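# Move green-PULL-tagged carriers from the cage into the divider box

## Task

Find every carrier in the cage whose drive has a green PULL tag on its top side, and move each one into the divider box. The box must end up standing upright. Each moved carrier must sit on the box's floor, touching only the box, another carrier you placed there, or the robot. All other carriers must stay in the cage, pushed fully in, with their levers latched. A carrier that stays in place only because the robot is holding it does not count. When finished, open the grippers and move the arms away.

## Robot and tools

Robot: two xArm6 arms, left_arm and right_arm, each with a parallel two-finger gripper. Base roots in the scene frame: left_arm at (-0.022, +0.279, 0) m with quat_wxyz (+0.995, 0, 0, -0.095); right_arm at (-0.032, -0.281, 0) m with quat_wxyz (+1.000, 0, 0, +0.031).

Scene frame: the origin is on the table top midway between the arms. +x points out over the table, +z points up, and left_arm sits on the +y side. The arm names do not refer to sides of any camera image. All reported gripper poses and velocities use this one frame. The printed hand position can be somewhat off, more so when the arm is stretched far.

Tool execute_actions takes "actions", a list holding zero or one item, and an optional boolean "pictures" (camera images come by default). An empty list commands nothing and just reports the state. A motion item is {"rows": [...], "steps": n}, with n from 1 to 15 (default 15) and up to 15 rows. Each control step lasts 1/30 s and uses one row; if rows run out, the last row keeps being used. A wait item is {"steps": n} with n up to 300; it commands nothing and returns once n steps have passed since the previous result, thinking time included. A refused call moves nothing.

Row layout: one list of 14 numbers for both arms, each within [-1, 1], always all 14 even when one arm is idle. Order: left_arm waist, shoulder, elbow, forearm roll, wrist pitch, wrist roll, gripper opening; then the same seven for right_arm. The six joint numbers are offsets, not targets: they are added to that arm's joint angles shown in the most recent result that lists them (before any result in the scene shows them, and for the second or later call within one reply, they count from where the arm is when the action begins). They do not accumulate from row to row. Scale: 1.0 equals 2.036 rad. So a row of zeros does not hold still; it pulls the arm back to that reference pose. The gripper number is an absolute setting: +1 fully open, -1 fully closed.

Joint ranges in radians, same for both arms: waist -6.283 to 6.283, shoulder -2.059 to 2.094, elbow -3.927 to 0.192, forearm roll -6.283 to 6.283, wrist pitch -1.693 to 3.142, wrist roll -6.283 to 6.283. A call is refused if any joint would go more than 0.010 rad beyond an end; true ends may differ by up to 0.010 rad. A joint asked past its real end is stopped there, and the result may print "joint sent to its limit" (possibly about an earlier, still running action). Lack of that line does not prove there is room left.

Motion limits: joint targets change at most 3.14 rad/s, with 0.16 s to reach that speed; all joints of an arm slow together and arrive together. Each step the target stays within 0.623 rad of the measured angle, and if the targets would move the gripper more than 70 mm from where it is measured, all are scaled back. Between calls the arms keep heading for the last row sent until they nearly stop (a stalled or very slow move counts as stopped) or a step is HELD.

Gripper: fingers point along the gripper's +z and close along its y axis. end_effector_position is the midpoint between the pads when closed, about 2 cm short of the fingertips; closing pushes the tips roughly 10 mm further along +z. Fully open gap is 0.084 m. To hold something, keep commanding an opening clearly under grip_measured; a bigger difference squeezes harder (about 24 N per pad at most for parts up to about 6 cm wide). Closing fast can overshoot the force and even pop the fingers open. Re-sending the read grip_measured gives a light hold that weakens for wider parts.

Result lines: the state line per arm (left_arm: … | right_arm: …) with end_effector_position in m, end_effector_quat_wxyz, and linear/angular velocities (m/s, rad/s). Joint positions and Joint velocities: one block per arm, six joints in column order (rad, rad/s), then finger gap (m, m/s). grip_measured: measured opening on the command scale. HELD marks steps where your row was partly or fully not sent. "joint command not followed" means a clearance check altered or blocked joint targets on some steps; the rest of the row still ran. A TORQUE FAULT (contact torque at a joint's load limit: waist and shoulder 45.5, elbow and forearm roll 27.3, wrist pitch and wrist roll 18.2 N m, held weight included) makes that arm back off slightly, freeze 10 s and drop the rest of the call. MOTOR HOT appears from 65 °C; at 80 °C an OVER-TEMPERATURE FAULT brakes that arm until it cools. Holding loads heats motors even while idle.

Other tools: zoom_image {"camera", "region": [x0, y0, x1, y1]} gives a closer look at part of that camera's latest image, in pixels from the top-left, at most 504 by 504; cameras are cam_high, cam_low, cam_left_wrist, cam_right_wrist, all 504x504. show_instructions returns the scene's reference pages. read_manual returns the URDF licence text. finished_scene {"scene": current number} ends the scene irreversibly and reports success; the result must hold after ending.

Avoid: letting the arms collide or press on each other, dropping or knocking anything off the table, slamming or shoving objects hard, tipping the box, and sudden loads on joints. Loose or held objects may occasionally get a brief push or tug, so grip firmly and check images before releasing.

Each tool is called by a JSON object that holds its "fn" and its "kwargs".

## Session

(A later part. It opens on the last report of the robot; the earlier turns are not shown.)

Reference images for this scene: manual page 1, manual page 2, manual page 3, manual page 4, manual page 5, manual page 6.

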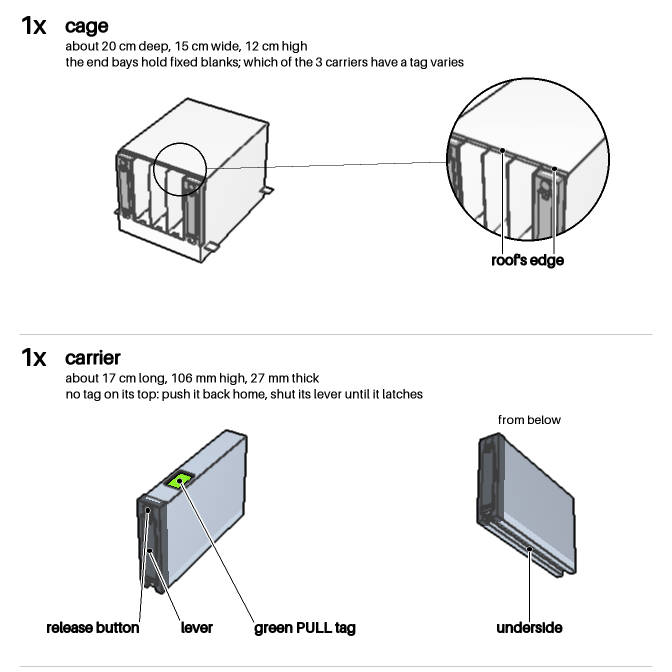

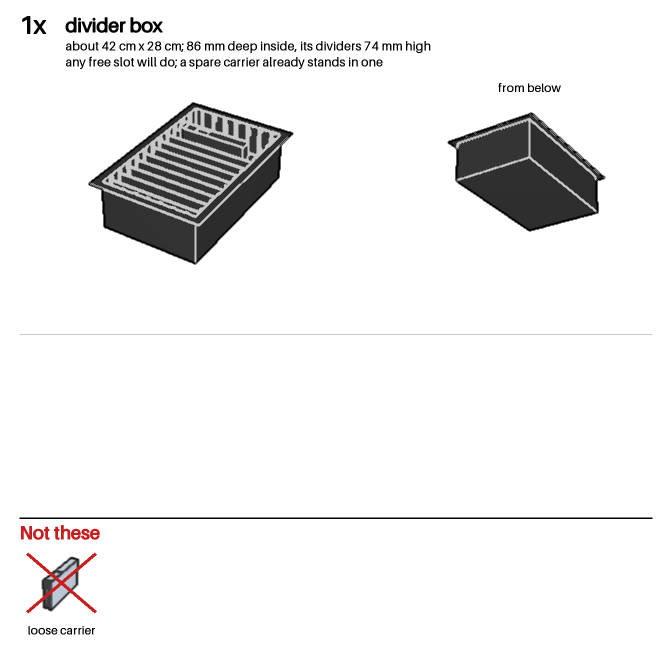

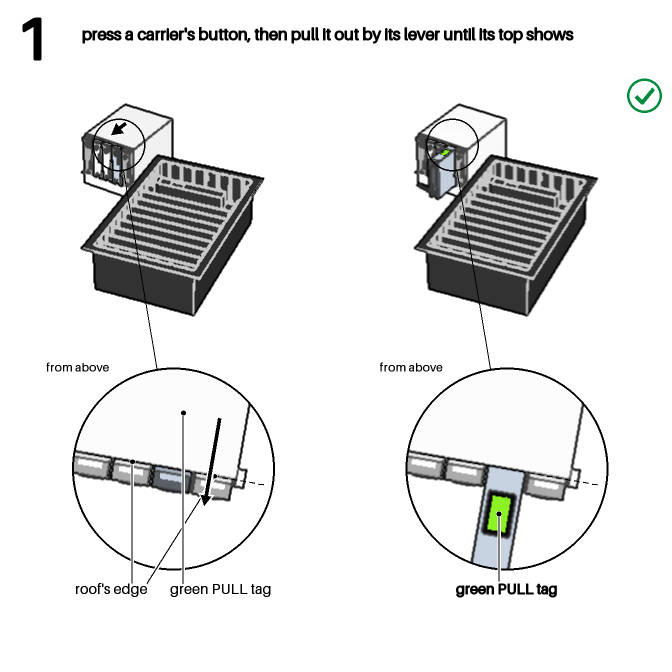

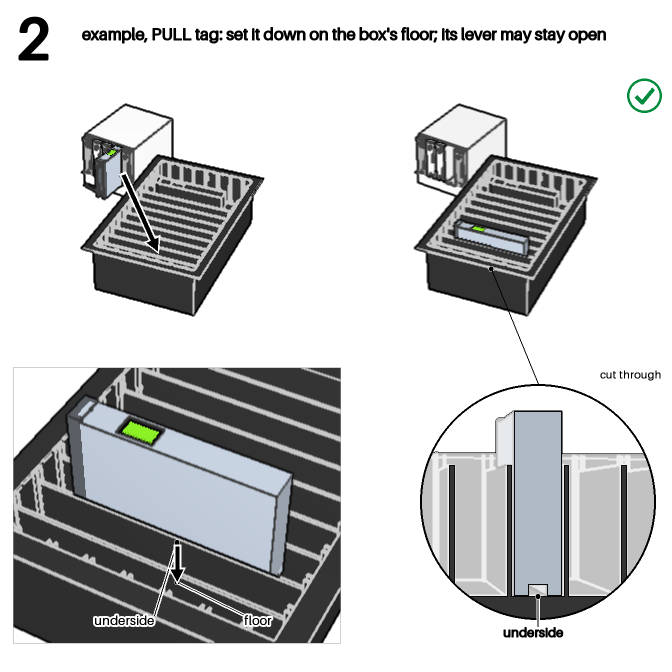

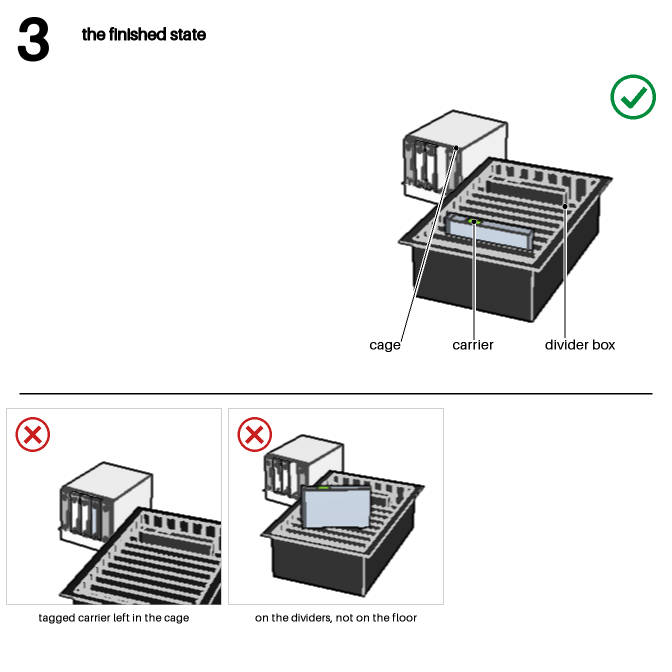

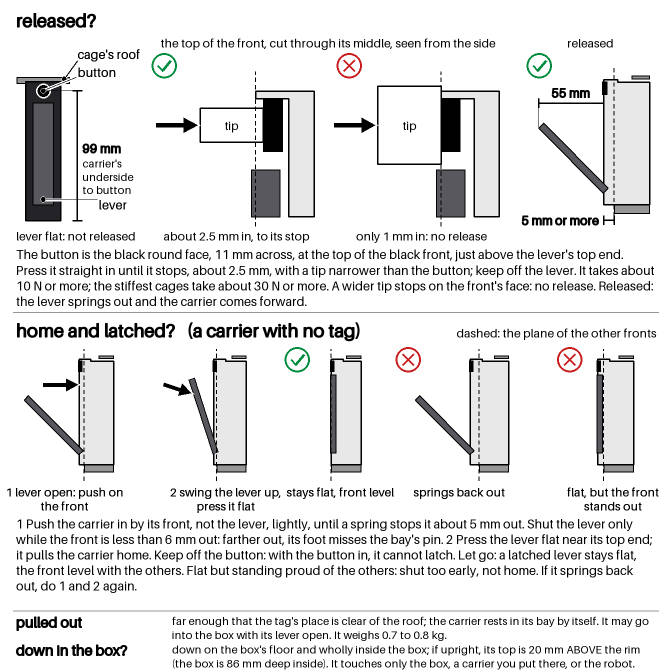

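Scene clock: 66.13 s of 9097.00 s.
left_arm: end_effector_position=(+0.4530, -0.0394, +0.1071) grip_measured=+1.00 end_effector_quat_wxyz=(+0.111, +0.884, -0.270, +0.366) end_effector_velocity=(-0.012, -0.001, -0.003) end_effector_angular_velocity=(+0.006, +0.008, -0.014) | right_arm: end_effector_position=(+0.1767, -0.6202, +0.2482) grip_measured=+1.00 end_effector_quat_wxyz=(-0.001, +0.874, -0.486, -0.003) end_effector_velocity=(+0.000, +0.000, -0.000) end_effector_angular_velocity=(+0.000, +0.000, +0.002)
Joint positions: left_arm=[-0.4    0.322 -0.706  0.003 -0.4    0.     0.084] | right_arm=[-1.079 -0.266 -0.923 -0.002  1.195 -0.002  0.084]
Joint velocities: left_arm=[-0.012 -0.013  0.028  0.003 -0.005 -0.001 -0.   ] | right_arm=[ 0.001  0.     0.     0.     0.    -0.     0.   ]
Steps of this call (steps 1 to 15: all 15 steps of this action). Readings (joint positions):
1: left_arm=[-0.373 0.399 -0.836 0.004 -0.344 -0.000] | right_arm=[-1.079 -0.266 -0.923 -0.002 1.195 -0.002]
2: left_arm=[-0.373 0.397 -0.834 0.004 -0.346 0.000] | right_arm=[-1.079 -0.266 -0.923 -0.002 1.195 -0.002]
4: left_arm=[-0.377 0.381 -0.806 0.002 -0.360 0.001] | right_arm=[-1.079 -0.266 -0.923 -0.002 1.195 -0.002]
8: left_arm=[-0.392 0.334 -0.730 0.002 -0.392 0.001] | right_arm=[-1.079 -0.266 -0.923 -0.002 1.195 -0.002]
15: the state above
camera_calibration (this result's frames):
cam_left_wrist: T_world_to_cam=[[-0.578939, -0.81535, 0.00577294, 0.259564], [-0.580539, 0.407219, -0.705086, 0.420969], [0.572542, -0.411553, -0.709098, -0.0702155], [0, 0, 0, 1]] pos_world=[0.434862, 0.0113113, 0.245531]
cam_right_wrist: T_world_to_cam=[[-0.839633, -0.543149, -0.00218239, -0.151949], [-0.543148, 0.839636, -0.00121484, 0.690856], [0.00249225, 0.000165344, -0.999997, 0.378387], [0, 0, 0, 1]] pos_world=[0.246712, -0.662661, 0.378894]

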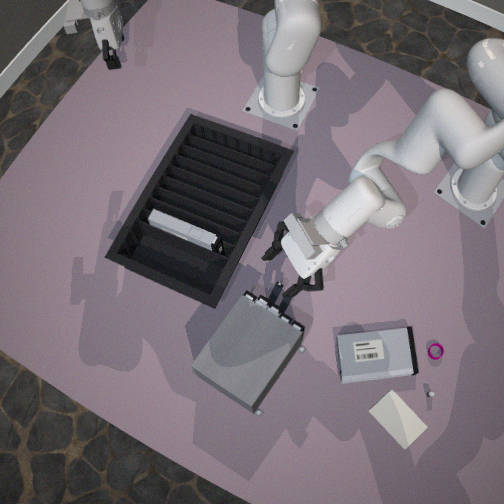

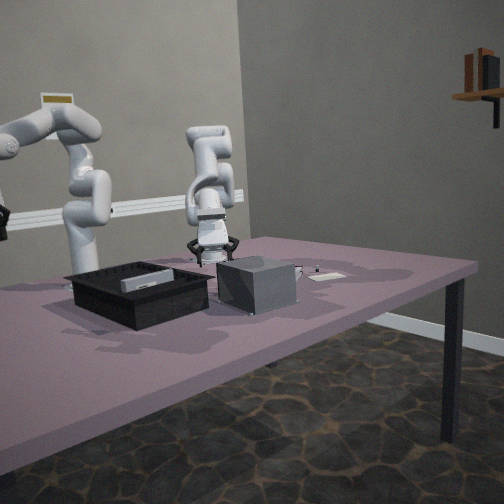

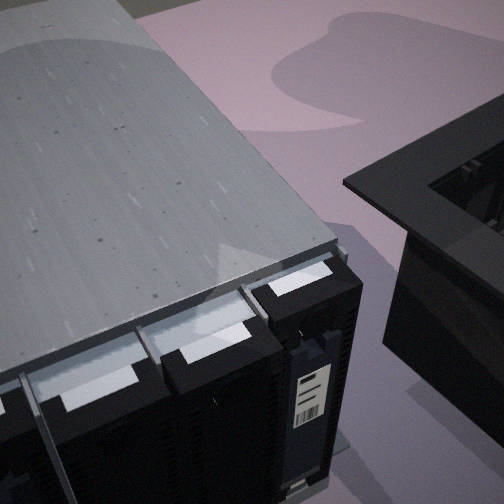

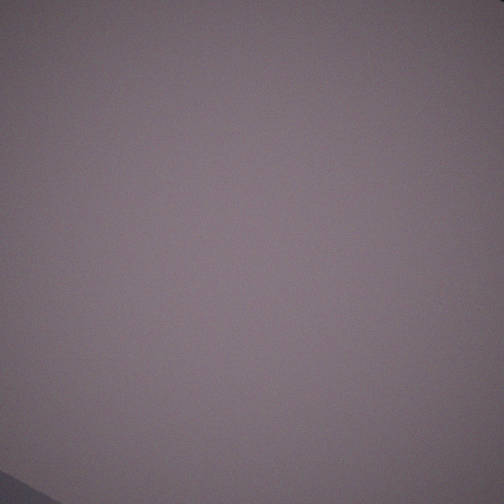

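{"fn": "execute_actions", "kwargs": {"actions": [{"rows":[[0.0209,-0.012,0.0195,0,-0.0085,0,1,0,0,0,0,0,0,1]]}], "pictures": false}}

{"fn": "execute_actions", "kwargs": {"actions": [{"rows":[[0.0071,0.019,-0.033,0,0.014,0,1,0,0,0,0,0,0,1],[0.0071,0.019,-0.033,0,0.014,0,1,0,0,0,0,0,0,1],[0.0071,0.019,-0.033,0,0.014,0,1,0,0,0,0,0,0,1],[0.0071,0.019,-0.033,0,0.014,0,1,0,0,0,0,0,0,1],[0.0085,0.023,-0.0395,0,0.0166,0,1,0,0,0,0,0,0,1],[0.0085,0.023,-0.0395,0,0.0166,0,1,0,0,0,0,0,0,1],[0.0099,0.027,-0.046,0,0.0194,0,1,0,0,0,0,0,0,1],[0.0099,0.027,-0.046,0,0.0194,0,1,0,0,0,0,0,0,1],[0.0113,0.031,-0.0526,0,0.022,0,1,0,0,0,0,0,0,1],[0.0113,0.031,-0.0526,0,0.022,0,1,0,0,0,0,0,0,1],[0.0127,0.0347,-0.059,0,0.025,0,1,0,0,0,0,0,0,1],[0.0127,0.0347,-0.059,0,0.025,0,1,0,0,0,0,0,0,1],[0.0141,0.0386,-0.0658,0,0.0277,0,1,0,0,0,0,0,0,1]]}], "pictures": false}}

{"fn": "execute_actions", "kwargs": {"actions": [{"steps":20}], "pictures": false}}

{"fn": "execute_actions", "kwargs": {"actions": [{"rows":[[-0.0141,-0.0386,0.0658,0,-0.0277,0,1,0,0,0,0,0,0,1]]}]}}

Scene clock: 80.07 s of 9097.00 s.
left_arm: end_effector_position=(+0.4572, -0.0139, +0.1079) grip_measured=+1.00 end_effector_quat_wxyz=(+0.104, +0.889, -0.252, +0.369) end_effector_velocity=(+0.000, +0.002, -0.000) end_effector_angular_velocity=(-0.001, +0.001, +0.005) | right_arm: end_effector_position=(+0.1767, -0.6202, +0.2482) grip_measured=+1.00 end_effector_quat_wxyz=(-0.001, +0.874, -0.486, -0.003) end_effector_velocity=(+0.001, +0.000, +0.000) end_effector_angular_velocity=(+0.000, -0.001, -0.001)
Joint positions: left_arm=[-0.358  0.298 -0.667  0.003 -0.417  0.     0.084] | right_arm=[-1.079 -0.266 -0.923 -0.002  1.195 -0.002  0.084]
Joint velocities: left_arm=[ 0.004 -0.001  0.003 -0.    -0.002 -0.001 -0.   ] | right_arm=[ 0.002 -0.     0.     0.001  0.     0.002 -0.   ]
Steps of this call (steps 1 to 15: the robot went on to your last target; steps 16 to 90: nothing new was sent; then 10.43 s passed at rest; steps 91 to 105: all 15 steps of this action). Readings (joint positions):
91: left_arm=[-0.402 0.320 -0.702 0.004 -0.401 -0.000] | right_arm=[-1.079 -0.266 -0.923 -0.002 1.195 -0.002]
92: left_arm=[-0.400 0.319 -0.700 0.004 -0.402 -0.000] | right_arm=[-1.079 -0.266 -0.923 -0.002 1.195 -0.002]
94: left_arm=[-0.383 0.310 -0.686 0.004 -0.408 -0.000] | right_arm=[-1.079 -0.266 -0.923 -0.002 1.195 -0.002]
98: left_arm=[-0.362 0.300 -0.670 0.003 -0.415 0.000] | right_arm=[-1.079 -0.266 -0.923 -0.002 1.195 -0.002]
105: the state above

Scene clock: 80.57 s of 9097.00 s.
left_arm: end_effector_position=(+0.4899, -0.0172, +0.1070) grip_measured=+1.00 end_effector_quat_wxyz=(+0.099, +0.892, -0.241, +0.369) end_effector_velocity=(+0.044, -0.006, -0.009) end_effector_angular_velocity=(+0.011, +0.018, +0.027) | right_arm: end_effector_position=(+0.1767, -0.6202, +0.2482) grip_measured=+1.00 end_effector_quat_wxyz=(-0.001, +0.874, -0.486, -0.003) end_effector_velocity=(+0.000, -0.000, +0.000) end_effector_angular_velocity=(-0.001, -0.000, +0.000)
Joint positions: left_arm=[-0.334  0.365 -0.78   0.004 -0.369 -0.     0.084] | right_arm=[-1.079 -0.266 -0.923 -0.002  1.195 -0.002  0.084]
Joint velocities: left_arm=[ 0.029  0.108 -0.167  0.003  0.081 -0.002  0.   ] | right_arm=[ 0. -0. -0. -0. -0. -0.  0.]
Steps of this call (steps 1 to 15: all 15 steps of this action). Readings (joint positions):
1: left_arm=[-0.358 0.298 -0.667 0.003 -0.417 0.000] | right_arm=[-1.079 -0.266 -0.923 -0.002 1.195 -0.002]
2: left_arm=[-0.357 0.299 -0.669 0.003 -0.416 0.000] | right_arm=[-1.079 -0.266 -0.923 -0.002 1.195 -0.002]
4: left_arm=[-0.352 0.313 -0.693 0.004 -0.406 0.000] | right_arm=[-1.079 -0.266 -0.923 -0.002 1.195 -0.002]
8: left_arm=[-0.343 0.336 -0.734 0.003 -0.390 0.000] | right_arm=[-1.079 -0.266 -0.923 -0.002 1.195 -0.002]
15: the state above

Scene clock: 81.23 s of 9097.00 s.
left_arm: end_effector_position=(+0.4940, -0.0177, +0.1060) grip_measured=+1.00 end_effector_quat_wxyz=(+0.098, +0.893, -0.240, +0.368) end_effector_velocity=(+0.001, +0.001, -0.000) end_effector_angular_velocity=(-0.000, -0.001, +0.001) | right_arm: end_effector_position=(+0.1767, -0.6202, +0.2482) grip_measured=+1.00 end_effector_quat_wxyz=(-0.001, +0.874, -0.486, -0.003) end_effector_velocity=(-0.000, -0.000, -0.000) end_effector_angular_velocity=(+0.001, -0.001, -0.002)
Joint positions: left_arm=[-0.331  0.375 -0.795  0.004 -0.361 -0.     0.084] | right_arm=[-1.079 -0.266 -0.923 -0.002  1.195 -0.002  0.084]
Joint velocities: left_arm=[ 0.002  0.001 -0.     0.    -0.002  0.     0.   ] | right_arm=[-0.001  0.001 -0.     0.001 -0.     0.     0.   ]
Steps of this call (steps 1 to 20: the robot went on to your last target). Readings (joint positions):
1: left_arm=[-0.333 0.368 -0.785 0.004 -0.366 -0.000] | right_arm=[-1.079 -0.266 -0.923 -0.002 1.195 -0.002]
2: left_arm=[-0.333 0.370 -0.788 0.004 -0.365 -0.000] | right_arm=[-1.079 -0.266 -0.923 -0.002 1.195 -0.002]
4: left_arm=[-0.332 0.372 -0.791 0.004 -0.363 -0.000] | right_arm=[-1.079 -0.266 -0.923 -0.002 1.195 -0.002]
8: left_arm=[-0.332 0.374 -0.794 0.004 -0.361 -0.001] | right_arm=[-1.079 -0.266 -0.923 -0.002 1.195 -0.002]
20: the state above

Scene clock: 81.73 s of 9097.00 s.
left_arm: end_effector_position=(+0.4566, -0.0136, +0.1069) grip_measured=+1.00 end_effector_quat_wxyz=(+0.103, +0.889, -0.252, +0.368) end_effector_velocity=(-0.012, -0.001, -0.003) end_effector_angular_velocity=(+0.005, +0.008, -0.014) | right_arm: end_effector_position=(+0.1767, -0.6202, +0.2482) grip_measured=+1.00 end_effector_quat_wxyz=(-0.001, +0.874, -0.486, -0.003) end_effector_velocity=(+0.000, -0.000, +0.001) end_effector_angular_velocity=(-0.002, -0.002, +0.000)
Joint positions: left_arm=[-0.358  0.298 -0.665  0.004 -0.417  0.     0.084] | right_arm=[-1.079 -0.266 -0.923 -0.002  1.195 -0.002  0.084]
Joint velocities: left_arm=[-0.012 -0.014  0.029  0.003 -0.005 -0.001 -0.   ] | right_arm=[-0.    -0.002 -0.001  0.     0.    -0.001  0.   ]
Steps of this call (steps 1 to 15: all 15 steps of this action). Readings (joint positions):
1: left_arm=[-0.331 0.375 -0.795 0.004 -0.361 -0.000] | right_arm=[-1.079 -0.266 -0.923 -0.002 1.195 -0.002]
2: left_arm=[-0.331 0.374 -0.793 0.004 -0.363 0.000] | right_arm=[-1.079 -0.266 -0.923 -0.002 1.195 -0.002]
4: left_arm=[-0.335 0.358 -0.766 0.002 -0.377 0.001] | right_arm=[-1.079 -0.266 -0.923 -0.002 1.195 -0.002]
8: left_arm=[-0.351 0.311 -0.690 0.003 -0.409 0.001] | right_arm=[-1.079 -0.266 -0.923 -0.002 1.195 -0.002]
15: the state above
camera_calibration (this result's frames):
cam_left_wrist: T_world_to_cam=[[-0.544606, -0.838673, 0.00565739, 0.26671], [-0.596967, 0.382895, -0.704997, 0.419566], [0.589096, -0.387323, -0.709187, -0.0689479], [0, 0, 0, 1]] pos_world=[0.436336, 0.0363272, 0.245387]
cam_right_wrist: T_world_to_cam=[[-0.839633, -0.543149, -0.00218229, -0.151949], [-0.543148, 0.839636, -0.00121445, 0.690855], [0.00249196, 0.000165614, -0.999997, 0.378387], [0, 0, 0, 1]] pos_world=[0.246712, -0.662661, 0.378894]

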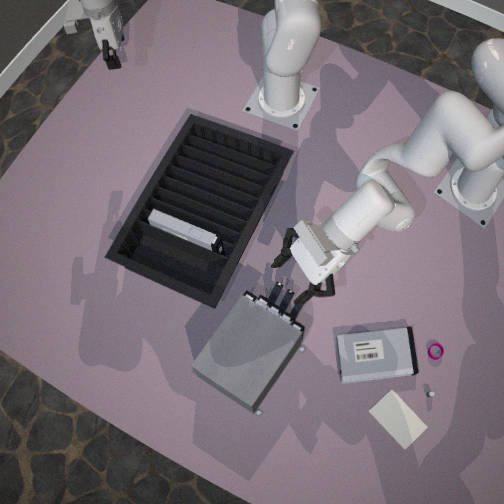

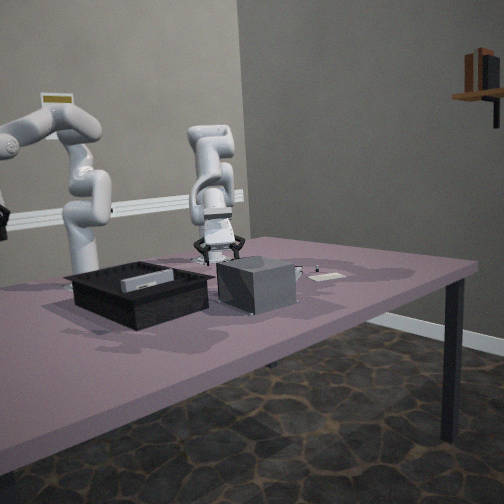

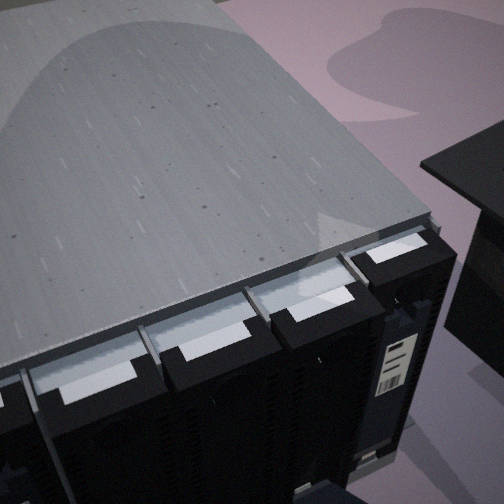

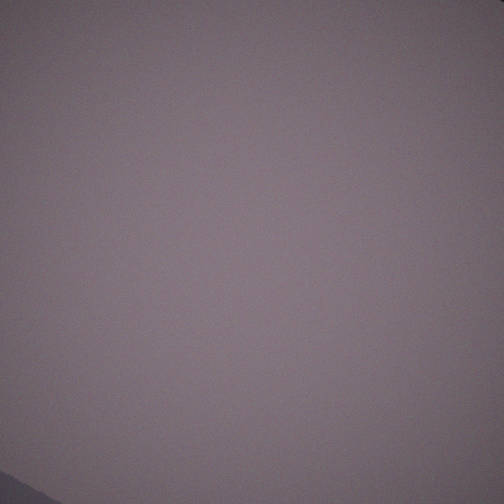

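{"fn": "execute_actions", "kwargs": {"actions": [{"rows":[[0,-0.06,0,0,0,0,0.19,0,0,0,0,0,0,1],[0,-0.06,0,0,0,0,0.19,0,0,0,0,0,0,1],[0,-0.06,0,0,0,0,0.19,0,0,0,0,0,0,1],[0,-0.06,0,0,0,0,0.19,0,0,0,0,0,0,1],[0,-0.06,0,0,0,0,0.19,0,0,0,0,0,0,1],[0,-0.06,0,0,0,0,0.19,0,0,0,0,0,0,1],[0,-0.06,0,0,0,0,0.19,0,0,0,0,0,0,1],[0.0197,0.0827,-0.4294,0,0.7318,-0.189,0.19,0,0,0,0,0,0,1]]}], "pictures": false}}

{"fn": "execute_actions", "kwargs": {"actions": [{"steps":45}]}}

Scene clock: 92.43 s of 9097.00 s.
left_arm: end_effector_position=(+0.5190, -0.0402, +0.1687) grip_measured=+0.18 end_effector_quat_wxyz=(+0.128, +0.905, -0.180, +0.363) end_effector_velocity=(+0.311, -0.114, +0.044) end_effector_angular_velocity=(-0.200, +0.825, +0.687) | right_arm: end_effector_position=(+0.1767, -0.6202, +0.2482) grip_measured=+1.00 end_effector_quat_wxyz=(-0.001, +0.874, -0.486, -0.003) end_effector_velocity=(-0.000, -0.000, -0.001) end_effector_angular_velocity=(+0.001, +0.002, +0.000)
Joint positions: left_arm=[-0.343  0.292 -0.917  0.004 -0.166 -0.145  0.052] | right_arm=[-1.079 -0.266 -0.923 -0.002  1.195 -0.002  0.084]
Joint velocities: left_arm=[ 0.093  0.633 -1.656 -0.002  1.632 -0.838 -0.   ] | right_arm=[-0.     0.002  0.    -0.001 -0.    -0.     0.   ]
Steps of this call (steps 1 to 15: the robot went on to your last target; steps 16 to 90: nothing new was sent; then 7.20 s passed at rest; steps 91 to 105: all 15 steps of this action). Readings (joint positions):
91: left_arm=[-0.360 0.297 -0.662 0.004 -0.418 -0.000] | right_arm=[-1.079 -0.266 -0.923 -0.002 1.195 -0.002]
92: left_arm=[-0.360 0.294 -0.661 0.004 -0.417 -0.000] | right_arm=[-1.079 -0.266 -0.923 -0.002 1.195 -0.002]
94: left_arm=[-0.359 0.263 -0.658 0.004 -0.416 -0.000] | right_arm=[-1.079 -0.266 -0.923 -0.002 1.195 -0.002]
98: left_arm=[-0.358 0.190 -0.670 0.004 -0.419 0.000] | right_arm=[-1.079 -0.266 -0.923 -0.002 1.195 -0.002]
105: the state above

Scene clock: 93.93 s of 9097.00 s.
left_arm: end_effector_position=(+0.4934, -0.0068, +0.1500) grip_measured=+0.18 end_effector_quat_wxyz=(-0.001, +0.998, -0.062, +0.001) end_effector_velocity=(+0.000, -0.000, +0.001) end_effector_angular_velocity=(-0.001, -0.001, +0.000) | right_arm: end_effector_position=(+0.1767, -0.6202, +0.2482) grip_measured=+1.00 end_effector_quat_wxyz=(-0.001, +0.874, -0.486, -0.003) end_effector_velocity=(-0.000, +0.000, -0.001) end_effector_angular_velocity=(+0.002, +0.000, +0.000)
Joint positions: left_arm=[-0.318  0.467 -1.539  0.004  1.073 -0.385  0.052] | right_arm=[-1.079 -0.266 -0.923 -0.002  1.195 -0.002  0.084]
Joint velocities: left_arm=[-0.    -0.001 -0.001 -0.     0.    -0.    -0.   ] | right_arm=[-0.001  0.001  0.     0.001  0.    -0.001  0.   ]
Steps of this call (steps 1 to 45: the robot went on to your last target). Readings (joint positions):
1: left_arm=[-0.340 0.312 -0.971 0.004 -0.112 -0.171] | right_arm=[-1.079 -0.266 -0.923 -0.002 1.195 -0.002]
2: left_arm=[-0.337 0.329 -1.024 0.004 -0.059 -0.194] | right_arm=[-1.079 -0.266 -0.923 -0.002 1.195 -0.002]
4: left_arm=[-0.333 0.358 -1.129 0.004 0.054 -0.234] | right_arm=[-1.079 -0.266 -0.923 -0.002 1.195 -0.002]
8: left_arm=[-0.325 0.416 -1.358 0.004 0.370 -0.317] | right_arm=[-1.079 -0.266 -0.923 -0.002 1.195 -0.002]
45: the state above
All arms were judged still, so your last target was given up. Only a new action makes them travel on or press farther. Fingers that are still opening or closing keep moving.
camera_calibration (this result's frames):
cam_left_wrist: T_world_to_cam=[[-0.136887, -0.9904, 0.0192388, 0.0879721], [-0.990583, 0.136916, 0.00023273, 0.55603], [-0.0028646, -0.0190257, -0.999815, 0.280721], [0, 0, 0, 1]] pos_world=[0.56364, 0.0163388, 0.278847]
cam_right_wrist: T_world_to_cam=[[-0.839633, -0.543149, -0.00218232, -0.151949], [-0.543148, 0.839636, -0.00121426, 0.690855], [0.00249188, 0.000165785, -0.999997, 0.378388], [0, 0, 0, 1]] pos_world=[0.246712, -0.662661, 0.378894]

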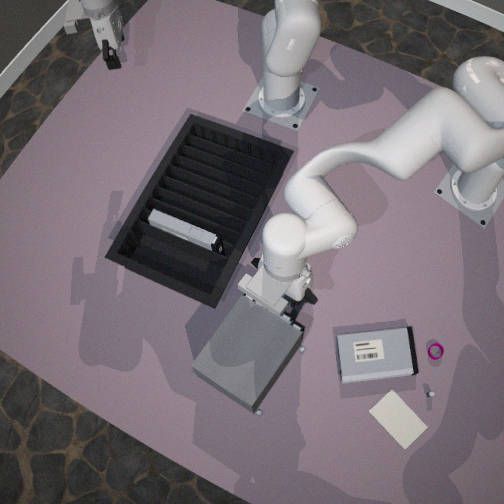

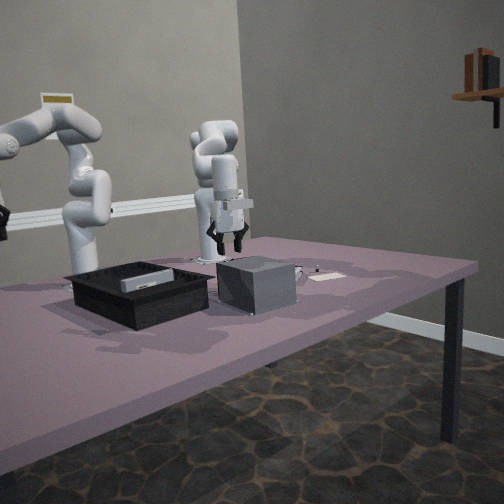

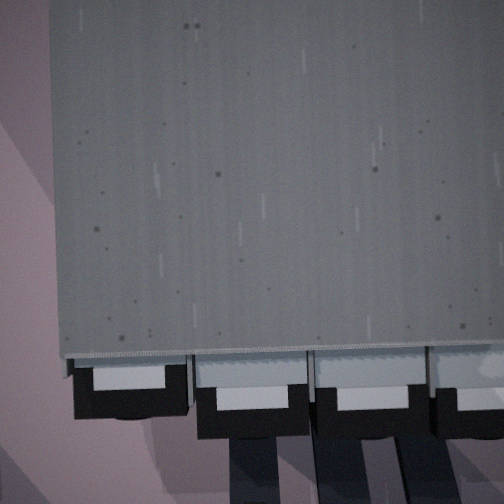

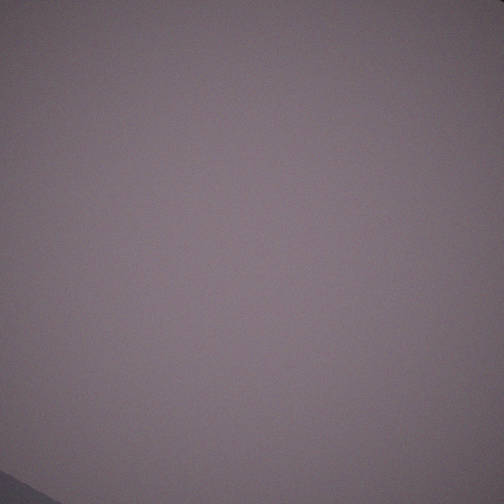

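{"fn": "execute_actions", "kwargs": {"actions": [{"rows":[[0,0.0385,0.0332,0,-0.0722,0,0.19,0,0,0,0,0,0,1]]}], "pictures": false}}

{"fn": "execute_actions", "kwargs": {"actions": [{"steps":10}], "pictures": false}}

{"fn": "execute_actions", "kwargs": {"actions": [{"rows":[[-0.004,-0.015,0.0225,0,-0.008,-0.004,0.19,0,0,0,0,0,0,1],[-0.004,-0.015,0.0225,0,-0.008,-0.004,0.19,0,0,0,0,0,0,1],[-0.008,-0.029,0.045,0,-0.016,-0.008,0.19,0,0,0,0,0,0,1],[-0.008,-0.029,0.045,0,-0.016,-0.008,0.19,0,0,0,0,0,0,1],[-0.012,-0.044,0.0675,0,-0.024,-0.012,0.19,0,0,0,0,0,0,1],[-0.012,-0.044,0.0675,0,-0.024,-0.012,0.19,0,0,0,0,0,0,1],[-0.0157,-0.0586,0.09,0,-0.0314,-0.016,0.19,0,0,0,0,0,0,1],[-0.0157,-0.0586,0.09,0,-0.0314,-0.016,0.19,0,0,0,0,0,0,1],[-0.0196,-0.073,0.1125,0,-0.039,-0.02,0.19,0,0,0,0,0,0,1],[-0.0196,-0.073,0.1125,0,-0.039,-0.02,0.19,0,0,0,0,0,0,1],[-0.0236,-0.088,0.135,0,-0.047,-0.025,0.19,0,0,0,0,0,0,1],[-0.0236,-0.088,0.135,0,-0.047,-0.025,0.19,0,0,0,0,0,0,1],[-0.0275,-0.1025,0.1575,0,-0.055,-0.029,0.19,0,0,0,0,0,0,1],[-0.0275,-0.1025,0.1575,0,-0.055,-0.029,0.19,0,0,0,0,0,0,1],[-0.0314,-0.1172,0.18,0,-0.0628,-0.033,0.19,0,0,0,0,0,0,1]]}], "pictures": false}}

{"fn": "execute_actions", "kwargs": {"actions": [{"steps":20}]}}

Scene clock: 107.43 s of 9097.00 s.
left_arm: end_effector_position=(+0.4938, -0.0072, +0.0887) grip_measured=+0.18 end_effector_quat_wxyz=(-0.001, +0.998, -0.063, +0.002) end_effector_velocity=(-0.003, +0.002, -0.011) end_effector_angular_velocity=(+0.005, +0.008, +0.001) | right_arm: end_effector_position=(+0.1767, -0.6202, +0.2482) grip_measured=+1.00 end_effector_quat_wxyz=(-0.001, +0.874, -0.486, -0.003) end_effector_velocity=(-0.000, +0.000, -0.000) end_effector_angular_velocity=(+0.001, +0.001, -0.000)
Joint positions: left_arm=[-0.318  0.544 -1.473  0.004  0.927 -0.385  0.052] | right_arm=[-1.079 -0.266 -0.923 -0.002  1.195 -0.002  0.084]
Joint velocities: left_arm=[ 0.001  0.011  0.016  0.    -0.017 -0.    -0.   ] | right_arm=[ 0.  0.  0. -0. -0.  0. -0.]
Steps of this call (steps 1 to 90: nothing new was sent; then 10.00 s passed at rest; steps 91 to 105: all 15 steps of this action). Readings (joint positions):
91: left_arm=[-0.318 0.467 -1.539 0.004 1.072 -0.385] | right_arm=[-1.079 -0.266 -0.923 -0.002 1.195 -0.002]
92: left_arm=[-0.318 0.468 -1.538 0.004 1.069 -0.385] | right_arm=[-1.079 -0.266 -0.923 -0.002 1.195 -0.002]
94: left_arm=[-0.318 0.483 -1.527 0.004 1.030 -0.385] | right_arm=[-1.079 -0.266 -0.923 -0.002 1.195 -0.002]
98: left_arm=[-0.318 0.538 -1.475 0.004 0.951 -0.385] | right_arm=[-1.079 -0.266 -0.923 -0.002 1.195 -0.002]
105: the state above

Scene clock: 107.77 s of 9097.00 s.
left_arm: end_effector_position=(+0.4936, -0.0070, +0.0876) grip_measured=+0.18 end_effector_quat_wxyz=(-0.001, +0.998, -0.063, +0.001) end_effector_velocity=(-0.000, +0.000, -0.000) end_effector_angular_velocity=(+0.000, +0.000, -0.000) | right_arm: end_effector_position=(+0.1767, -0.6202, +0.2482) grip_measured=+1.00 end_effector_quat_wxyz=(-0.001, +0.874, -0.486, -0.003) end_effector_velocity=(+0.000, +0.000, -0.001) end_effector_angular_velocity=(+0.001, +0.001, +0.001)
Joint positions: left_arm=[-0.318  0.545 -1.472  0.004  0.926 -0.385  0.052] | right_arm=[-1.079 -0.266 -0.923 -0.002  1.195 -0.002  0.084]
Joint velocities: left_arm=[ 0.    -0.001  0.002  0.    -0.001  0.    -0.   ] | right_arm=[ 0.     0.001  0.    -0.    -0.    -0.     0.   ]
Steps of this call (steps 1 to 10: the robot went on to your last target). Readings (joint positions):
1: left_arm=[-0.318 0.544 -1.473 0.004 0.927 -0.385] | right_arm=[-1.079 -0.266 -0.923 -0.002 1.195 -0.002]
2: left_arm=[-0.318 0.544 -1.472 0.004 0.926 -0.385] | right_arm=[-1.079 -0.266 -0.923 -0.002 1.195 -0.002]
4: left_arm=[-0.318 0.545 -1.472 0.004 0.926 -0.385] | right_arm=[-1.079 -0.266 -0.923 -0.002 1.195 -0.002]
8: left_arm=[-0.318 0.545 -1.472 0.004 0.926 -0.385] | right_arm=[-1.079 -0.266 -0.923 -0.002 1.195 -0.002]
10: the state above

Scene clock: 108.27 s of 9097.00 s.
left_arm: end_effector_position=(+0.4372, -0.0028, +0.0892) grip_measured=+0.18 end_effector_quat_wxyz=(-0.001, +0.998, -0.062, +0.002) end_effector_velocity=(-0.153, +0.023, -0.004) end_effector_angular_velocity=(-0.005, -0.010, +0.012) | right_arm: end_effector_position=(+0.1767, -0.6202, +0.2482) grip_measured=+1.00 end_effector_quat_wxyz=(-0.001, +0.874, -0.486, -0.003) end_effector_velocity=(+0.000, +0.000, -0.000) end_effector_angular_velocity=(+0.001, -0.001, +0.000)
Joint positions: left_arm=[-0.362  0.381 -1.222  0.004  0.838 -0.43   0.052] | right_arm=[-1.079 -0.266 -0.923 -0.002  1.195 -0.002  0.084]
Joint velocities: left_arm=[-0.113 -0.431  0.665  0.003 -0.245 -0.128  0.   ] | right_arm=[ 0.     0.001 -0.     0.001  0.    -0.001 -0.   ]
Steps of this call (steps 1 to 15: all 15 steps of this action). Readings (joint positions):
1: left_arm=[-0.318 0.545 -1.472 0.004 0.926 -0.385] | right_arm=[-1.079 -0.266 -0.923 -0.002 1.195 -0.002]
2: left_arm=[-0.318 0.543 -1.469 0.004 0.924 -0.385] | right_arm=[-1.079 -0.266 -0.923 -0.002 1.195 -0.002]
4: left_arm=[-0.321 0.530 -1.449 0.004 0.916 -0.389] | right_arm=[-1.079 -0.266 -0.923 -0.002 1.195 -0.002]
8: left_arm=[-0.334 0.481 -1.382 0.004 0.889 -0.402] | right_arm=[-1.079 -0.266 -0.923 -0.002 1.195 -0.002]
15: the state above

Scene clock: 108.93 s of 9097.00 s.
left_arm: end_effector_position=(+0.4099, +0.0021, +0.0880) grip_measured=+0.18 end_effector_quat_wxyz=(-0.000, +0.998, -0.061, +0.002) end_effector_velocity=(-0.002, +0.001, -0.001) end_effector_angular_velocity=(+0.004, +0.006, -0.002) | right_arm: end_effector_position=(+0.1767, -0.6202, +0.2482) grip_measured=+1.00 end_effector_quat_wxyz=(-0.001, +0.874, -0.486, -0.003) end_effector_velocity=(-0.001, -0.000, +0.000) end_effector_angular_velocity=(-0.001, +0.001, +0.000)
Joint positions: left_arm=[-0.382  0.306 -1.107  0.004  0.797 -0.452  0.052] | right_arm=[-1.079 -0.266 -0.923 -0.002  1.195 -0.002  0.084]
Joint velocities: left_arm=[-0.001 -0.001  0.003 -0.     0.005  0.001  0.   ] | right_arm=[-0.001 -0.001  0.001 -0.001  0.    -0.001  0.   ]
Steps of this call (steps 1 to 20: the robot went on to your last target). Readings (joint positions):
1: left_arm=[-0.366 0.367 -1.200 0.004 0.830 -0.435] | right_arm=[-1.079 -0.266 -0.923 -0.002 1.195 -0.002]
2: left_arm=[-0.369 0.352 -1.177 0.004 0.822 -0.439] | right_arm=[-1.079 -0.266 -0.923 -0.002 1.195 -0.002]
4: left_arm=[-0.376 0.328 -1.140 0.004 0.810 -0.445] | right_arm=[-1.079 -0.266 -0.923 -0.002 1.195 -0.002]
8: left_arm=[-0.380 0.311 -1.115 0.004 0.799 -0.451] | right_arm=[-1.079 -0.266 -0.923 -0.002 1.195 -0.002]
20: the state above
camera_calibration (this result's frames):
cam_left_wrist: T_world_to_cam=[[-0.134206, -0.990724, 0.0213033, 0.0852384], [-0.990953, 0.134177, -0.00281405, 0.472564], [-0.0000704645, -0.0214882, -0.999769, 0.217528], [0, 0, 0, 1]] pos_world=[0.479744, 0.0257148, 0.216992]
cam_right_wrist: T_world_to_cam=[[-0.839633, -0.543149, -0.00218251, -0.151949], [-0.543148, 0.839636, -0.00121428, 0.690855], [0.00249205, 0.000165873, -0.999997, 0.378388], [0, 0, 0, 1]] pos_world=[0.246712, -0.662661, 0.378894]

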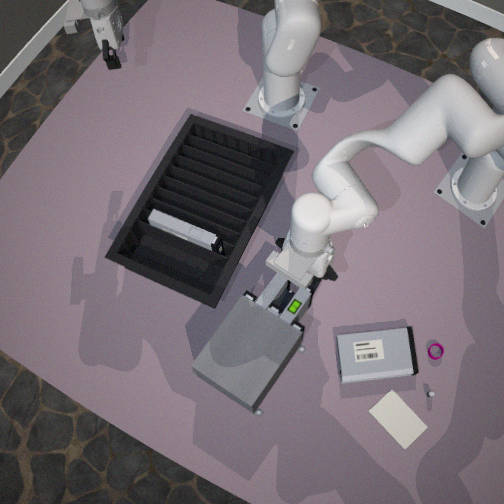

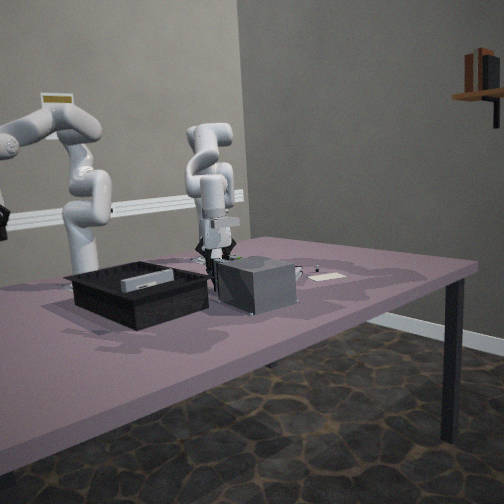

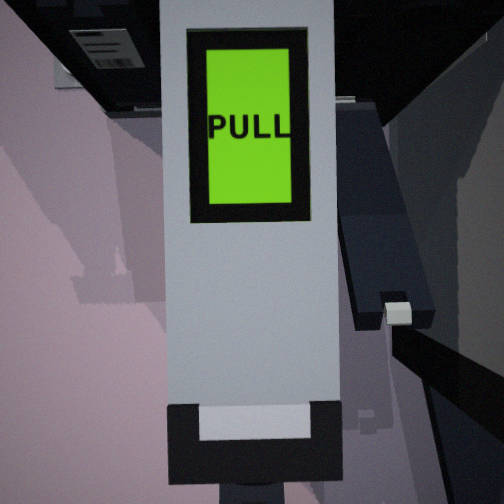

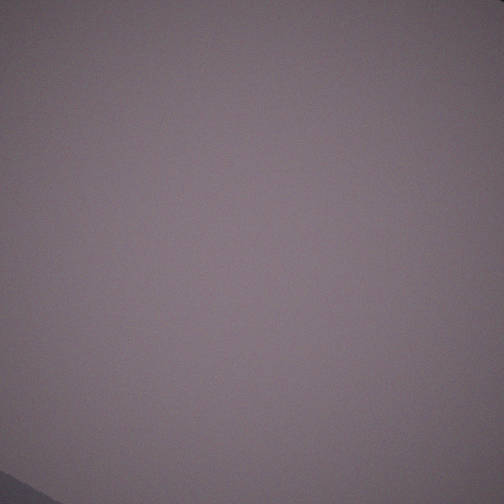

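{"fn": "execute_actions", "kwargs": {"actions": [{"rows":[[0,-0.048,-0.03,0,0.08,0,0.19,0,0,0,0,0,0,1],[0,-0.048,-0.03,0,0.08,0,0.19,0,0,0,0,0,0,1],[0,-0.048,-0.03,0,0.08,0,0.19,0,0,0,0,0,0,1],[0,-0.048,-0.03,0,0.08,0,0.19,0,0,0,0,0,0,1],[0,-0.048,-0.03,0,0.08,0,0.19,0,0,0,0,0,0,1],[0,-0.048,-0.03,0,0.08,0,0.19,0,0,0,0,0,0,1],[0,-0.048,-0.03,0,0.08,0,0.19,0,0,0,0,0,0,1],[0,-0.048,-0.03,0,0.08,0,0.19,0,0,0,0,0,0,1],[0,-0.048,-0.03,0,0.08,0,0.19,0,0,0,0,0,0,1],[0,-0.048,-0.03,0,0.08,0,0.19,0,0,0,0,0,0,1],[0,-0.048,-0.03,0,0.08,0,0.19,0,0,0,0,0,0,1],[0.043,-0.0005,-0.0958,0,0.0983,0.0378,-0.12,0,0,0,0,0,0,1]]}], "pictures": false}}

{"fn": "execute_actions", "kwargs": {"actions": [{"steps":25}]}}

Scene clock: 122.30 s of 9097.00 s.
left_arm: end_effector_position=(+0.4205, +0.0089, +0.1468) grip_measured=-0.10 end_effector_quat_wxyz=(-0.003, +0.998, -0.062, -0.003) end_effector_velocity=(+0.301, +0.128, +0.019) end_effector_angular_velocity=(-0.022, -0.032, +0.081) | right_arm: end_effector_position=(+0.1767, -0.6202, +0.2482) grip_measured=+1.00 end_effector_quat_wxyz=(-0.001, +0.874, -0.486, -0.003) end_effector_velocity=(-0.000, +0.000, -0.001) end_effector_angular_velocity=(+0.001, +0.001, +0.001)
Joint positions: left_arm=[-0.36   0.239 -1.202  0.004  0.971 -0.428  0.04 ] | right_arm=[-1.079 -0.266 -0.923 -0.002  1.195 -0.002  0.084]
Joint velocities: left_arm=[ 0.512  0.556 -0.808  0.001  0.213  0.43  -0.029] | right_arm=[-0.     0.001  0.    -0.    -0.    -0.001 -0.   ]
Steps of this call (steps 1 to 15: the robot went on to your last target; steps 16 to 90: nothing new was sent; then 9.87 s passed at rest; steps 91 to 105: all 15 steps of this action). Readings (joint positions):
91: left_arm=[-0.382 0.306 -1.106 0.004 0.798 -0.452] | right_arm=[-1.079 -0.266 -0.923 -0.002 1.195 -0.002]
92: left_arm=[-0.382 0.305 -1.106 0.004 0.801 -0.452] | right_arm=[-1.079 -0.266 -0.923 -0.002 1.195 -0.002]
94: left_arm=[-0.382 0.286 -1.112 0.003 0.844 -0.452] | right_arm=[-1.079 -0.266 -0.923 -0.002 1.195 -0.002]
98: left_arm=[-0.383 0.224 -1.154 0.003 0.936 -0.452] | right_arm=[-1.079 -0.266 -0.923 -0.002 1.195 -0.002]
105: the state above

Scene clock: 123.13 s of 9097.00 s.
left_arm: end_effector_position=(+0.4579, +0.0277, +0.1497) grip_measured=-0.13 end_effector_quat_wxyz=(-0.002, +0.998, -0.056, +0.000) end_effector_velocity=(+0.000, +0.000, -0.001) end_effector_angular_velocity=(+0.000, +0.001, -0.000) | right_arm: end_effector_position=(+0.1767, -0.6202, +0.2482) grip_measured=+1.00 end_effector_quat_wxyz=(-0.001, +0.874, -0.486, -0.003) end_effector_velocity=(+0.001, +0.000, -0.000) end_effector_angular_velocity=(+0.000, -0.001, +0.000)
Joint positions: left_arm=[-0.294  0.305 -1.302  0.004  0.997 -0.375  0.038] | right_arm=[-1.079 -0.266 -0.923 -0.002  1.195 -0.002  0.084]
Joint velocities: left_arm=[ 0.     0.001 -0.     0.    -0.     0.001  0.   ] | right_arm=[ 0.001  0.    -0.     0.001 -0.     0.001  0.   ]
Steps of this call (steps 1 to 25: the robot went on to your last target). Readings (joint positions):
1: left_arm=[-0.341 0.258 -1.230 0.004 0.978 -0.414] | right_arm=[-1.079 -0.266 -0.923 -0.002 1.195 -0.002]
2: left_arm=[-0.324 0.274 -1.254 0.004 0.983 -0.402] | right_arm=[-1.079 -0.266 -0.923 -0.002 1.195 -0.002]
4: left_arm=[-0.304 0.293 -1.281 0.004 0.990 -0.387] | right_arm=[-1.079 -0.266 -0.923 -0.002 1.195 -0.002]
8: left_arm=[-0.296 0.303 -1.297 0.004 0.996 -0.377] | right_arm=[-1.079 -0.266 -0.923 -0.002 1.195 -0.002]
25: the state above
camera_calibration (this result's frames):
cam_left_wrist: T_world_to_cam=[[-0.123127, -0.992207, 0.0190851, 0.111068], [-0.992386, 0.123167, 0.000927723, 0.517212], [-0.00327115, -0.0188256, -0.999817, 0.281188], [0, 0, 0, 1]] pos_world=[0.527869, 0.0517922, 0.278537]
cam_right_wrist: T_world_to_cam=[[-0.839633, -0.543149, -0.00218245, -0.151949], [-0.543148, 0.839636, -0.00121431, 0.690855], [0.00249202, 0.000165823, -0.999997, 0.378388], [0, 0, 0, 1]] pos_world=[0.246712, -0.662661, 0.378894]

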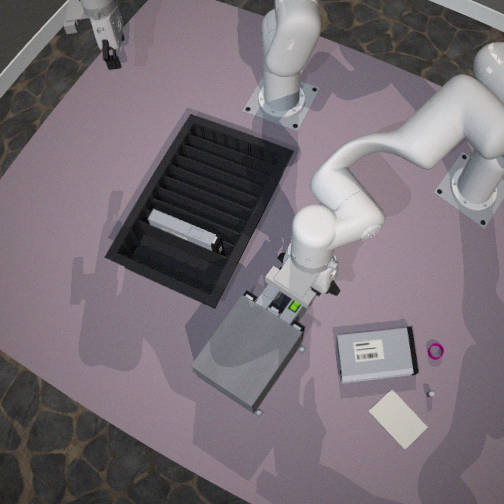

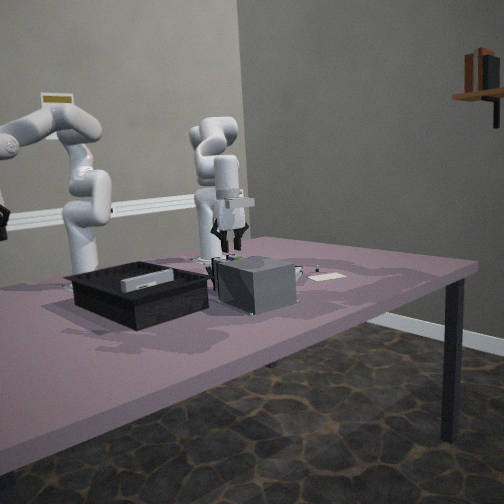

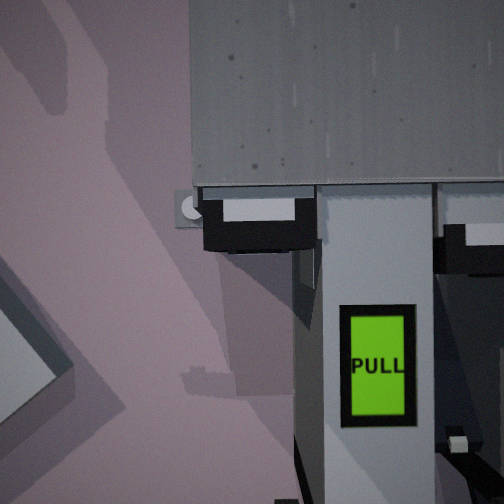

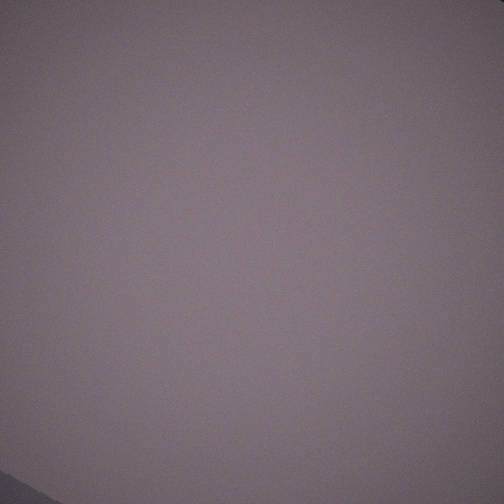

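{"fn": "execute_actions", "kwargs": {"actions": [{"rows":[[-0.0015,0.0358,0.0275,0,-0.0632,-0.0015,-0.12,0,0,0,0,0,0,1]]}], "pictures": false}}

{"fn": "execute_actions", "kwargs": {"actions": [{"steps":10}], "pictures": false}}

{"fn": "execute_actions", "kwargs": {"actions": [{"rows":[[0,0,0,0,0,0,-0.25,0,0,0,0,0,0,1],[0,0,0,0,0,0,-0.3,0,0,0,0,0,0,1],[0,0,0,0,0,0,-0.35,0,0,0,0,0,0,1],[0,0,0,0,0,0,-0.4,0,0,0,0,0,0,1],[0,0,0,0,0,0,-0.5,0,0,0,0,0,0,1],[0,0,0,0,0,0,-0.7,0,0,0,0,0,0,1],[0,0,0,0,0,0,-1,0,0,0,0,0,0,1],[0,0,0,0,0,0,-1,0,0,0,0,0,0,1],[0,0,0,0,0,0,-1,0,0,0,0,0,0,1],[0,-0.003,-0.002,0,0.005,0,-1,0,0,0,0,0,0,1]]}], "pictures": false}}

{"fn": "execute_actions", "kwargs": {"actions": [{"steps":10}], "pictures": false}}

Scene clock: 132.97 s of 9097.00 s.
left_arm: end_effector_position=(+0.4577, +0.0260, +0.0994) grip_measured=-0.13 end_effector_quat_wxyz=(-0.001, +0.998, -0.056, +0.001) end_effector_velocity=(-0.001, +0.001, -0.007) end_effector_angular_velocity=(+0.000, +0.001, +0.001) | right_arm: end_effector_position=(+0.1767, -0.6202, +0.2482) grip_measured=+1.00 end_effector_quat_wxyz=(-0.001, +0.874, -0.486, -0.003) end_effector_velocity=(+0.000, +0.000, +0.000) end_effector_angular_velocity=(-0.001, -0.001, -0.001)
Joint positions: left_arm=[-0.297  0.376 -1.248  0.004  0.869 -0.378  0.038] | right_arm=[-1.079 -0.266 -0.923 -0.002  1.195 -0.002  0.084]
Joint velocities: left_arm=[ 0.001  0.009  0.009 -0.    -0.017 -0.     0.   ] | right_arm=[ 0.001 -0.    -0.     0.001 -0.     0.001  0.   ]
Steps of this call (steps 1 to 15: the robot went on to your last target; steps 16 to 90: nothing new was sent; then 6.33 s passed at rest; steps 91 to 105: all 15 steps of this action). Readings (joint positions):
91: left_arm=[-0.294 0.305 -1.302 0.004 0.997 -0.375] | right_arm=[-1.079 -0.266 -0.923 -0.002 1.195 -0.002]
92: left_arm=[-0.294 0.307 -1.301 0.004 0.993 -0.375] | right_arm=[-1.079 -0.266 -0.923 -0.002 1.195 -0.002]
94: left_arm=[-0.295 0.323 -1.291 0.004 0.956 -0.376] | right_arm=[-1.079 -0.266 -0.923 -0.002 1.195 -0.002]
98: left_arm=[-0.297 0.372 -1.248 0.004 0.890 -0.377] | right_arm=[-1.079 -0.266 -0.923 -0.002 1.195 -0.002]
105: the state above

Scene clock: 133.30 s of 9097.00 s.
left_arm: end_effector_position=(+0.4574, +0.0260, +0.0985) grip_measured=-0.13 end_effector_quat_wxyz=(-0.001, +0.998, -0.056, +0.001) end_effector_velocity=(-0.000, +0.000, -0.001) end_effector_angular_velocity=(+0.001, +0.001, -0.001) | right_arm: end_effector_position=(+0.1767, -0.6202, +0.2482) grip_measured=+1.00 end_effector_quat_wxyz=(-0.001, +0.874, -0.486, -0.003) end_effector_velocity=(+0.000, +0.000, +0.000) end_effector_angular_velocity=(-0.001, -0.000, -0.001)
Joint positions: left_arm=[-0.297  0.377 -1.247  0.004  0.868 -0.378  0.038] | right_arm=[-1.079 -0.266 -0.923 -0.002  1.195 -0.002  0.084]
Joint velocities: left_arm=[-0.     0.001  0.001 -0.    -0.     0.001  0.   ] | right_arm=[ 0.    -0.001  0.    -0.    -0.     0.002 -0.   ]
Steps of this call (steps 1 to 10: the robot went on to your last target). Readings (joint positions):
1: left_arm=[-0.297 0.377 -1.248 0.004 0.869 -0.378] | right_arm=[-1.079 -0.266 -0.923 -0.002 1.195 -0.002]
2: left_arm=[-0.297 0.377 -1.247 0.004 0.869 -0.378] | right_arm=[-1.079 -0.266 -0.923 -0.002 1.195 -0.002]
4: left_arm=[-0.297 0.377 -1.247 0.004 0.868 -0.378] | right_arm=[-1.079 -0.266 -0.923 -0.002 1.195 -0.002]
8: left_arm=[-0.297 0.377 -1.247 0.004 0.868 -0.378] | right_arm=[-1.079 -0.266 -0.923 -0.002 1.195 -0.002]
10: the state above

Scene clock: 133.80 s of 9097.00 s.
left_arm: end_effector_position=(+0.4565, +0.0270, +0.0997) grip_measured=-0.40 end_effector_quat_wxyz=(-0.002, +0.998, -0.055, -0.001) end_effector_velocity=(-0.003, -0.001, +0.009) end_effector_angular_velocity=(+0.003, +0.009, -0.006) | right_arm: end_effector_position=(+0.1767, -0.6202, +0.2482) grip_measured=+1.00 end_effector_quat_wxyz=(-0.001, +0.874, -0.486, -0.003) end_effector_velocity=(-0.000, -0.000, +0.001) end_effector_angular_velocity=(-0.002, -0.000, +0.000)
Joint positions: left_arm=[-0.296  0.375 -1.247  0.004  0.876 -0.378  0.027] | right_arm=[-1.079 -0.266 -0.923 -0.002  1.195 -0.002  0.084]
Joint velocities: left_arm=[-0.004 -0.016 -0.009 -0.002  0.034  0.003  0.   ] | right_arm=[-0.    -0.001 -0.001 -0.001 -0.    -0.     0.   ]
Steps of this call (steps 1 to 15: all 15 steps of this action). Readings (joint positions):
1: left_arm=[-0.297 0.377 -1.247 0.004 0.868 -0.378] | right_arm=[-1.079 -0.266 -0.923 -0.002 1.195 -0.002]
2: left_arm=[-0.297 0.377 -1.247 0.004 0.868 -0.378] | right_arm=[-1.079 -0.266 -0.923 -0.002 1.195 -0.002]
4: left_arm=[-0.298 0.377 -1.247 0.004 0.868 -0.378] | right_arm=[-1.079 -0.266 -0.923 -0.002 1.195 -0.002]
8: left_arm=[-0.297 0.377 -1.247 0.004 0.868 -0.378] | right_arm=[-1.079 -0.266 -0.923 -0.002 1.195 -0.002]
15: the state above

Scene clock: 134.13 s of 9097.00 s.
left_arm: end_effector_position=(+0.4564, +0.0267, +0.1010) grip_measured=-0.40 end_effector_quat_wxyz=(-0.002, +0.998, -0.055, -0.001) end_effector_velocity=(+0.001, -0.000, +0.001) end_effector_angular_velocity=(-0.001, -0.003, -0.002) | right_arm: end_effector_position=(+0.1767, -0.6202, +0.2482) grip_measured=+1.00 end_effector_quat_wxyz=(-0.001, +0.874, -0.486, -0.003) end_effector_velocity=(-0.000, -0.000, -0.001) end_effector_angular_velocity=(+0.001, +0.001, +0.000)
Joint positions: left_arm=[-0.297  0.373 -1.249  0.004  0.879 -0.378  0.027] | right_arm=[-1.079 -0.266 -0.923 -0.002  1.195 -0.002  0.084]
Joint velocities: left_arm=[ 0.    -0.001 -0.002  0.    -0.001  0.002 -0.   ] | right_arm=[ 0.     0.002 -0.    -0.001 -0.     0.     0.   ]
Steps of this call (steps 1 to 10: the robot went on to your last target). Readings (joint positions):
1: left_arm=[-0.297 0.374 -1.248 0.004 0.877 -0.378] | right_arm=[-1.079 -0.266 -0.923 -0.002 1.195 -0.002]
2: left_arm=[-0.297 0.374 -1.248 0.004 0.878 -0.378] | right_arm=[-1.079 -0.266 -0.923 -0.002 1.195 -0.002]
4: left_arm=[-0.297 0.373 -1.248 0.004 0.879 -0.378] | right_arm=[-1.079 -0.266 -0.923 -0.002 1.195 -0.002]
8: left_arm=[-0.297 0.373 -1.248 0.004 0.879 -0.378] | right_arm=[-1.079 -0.266 -0.923 -0.002 1.195 -0.002]
10: the state above


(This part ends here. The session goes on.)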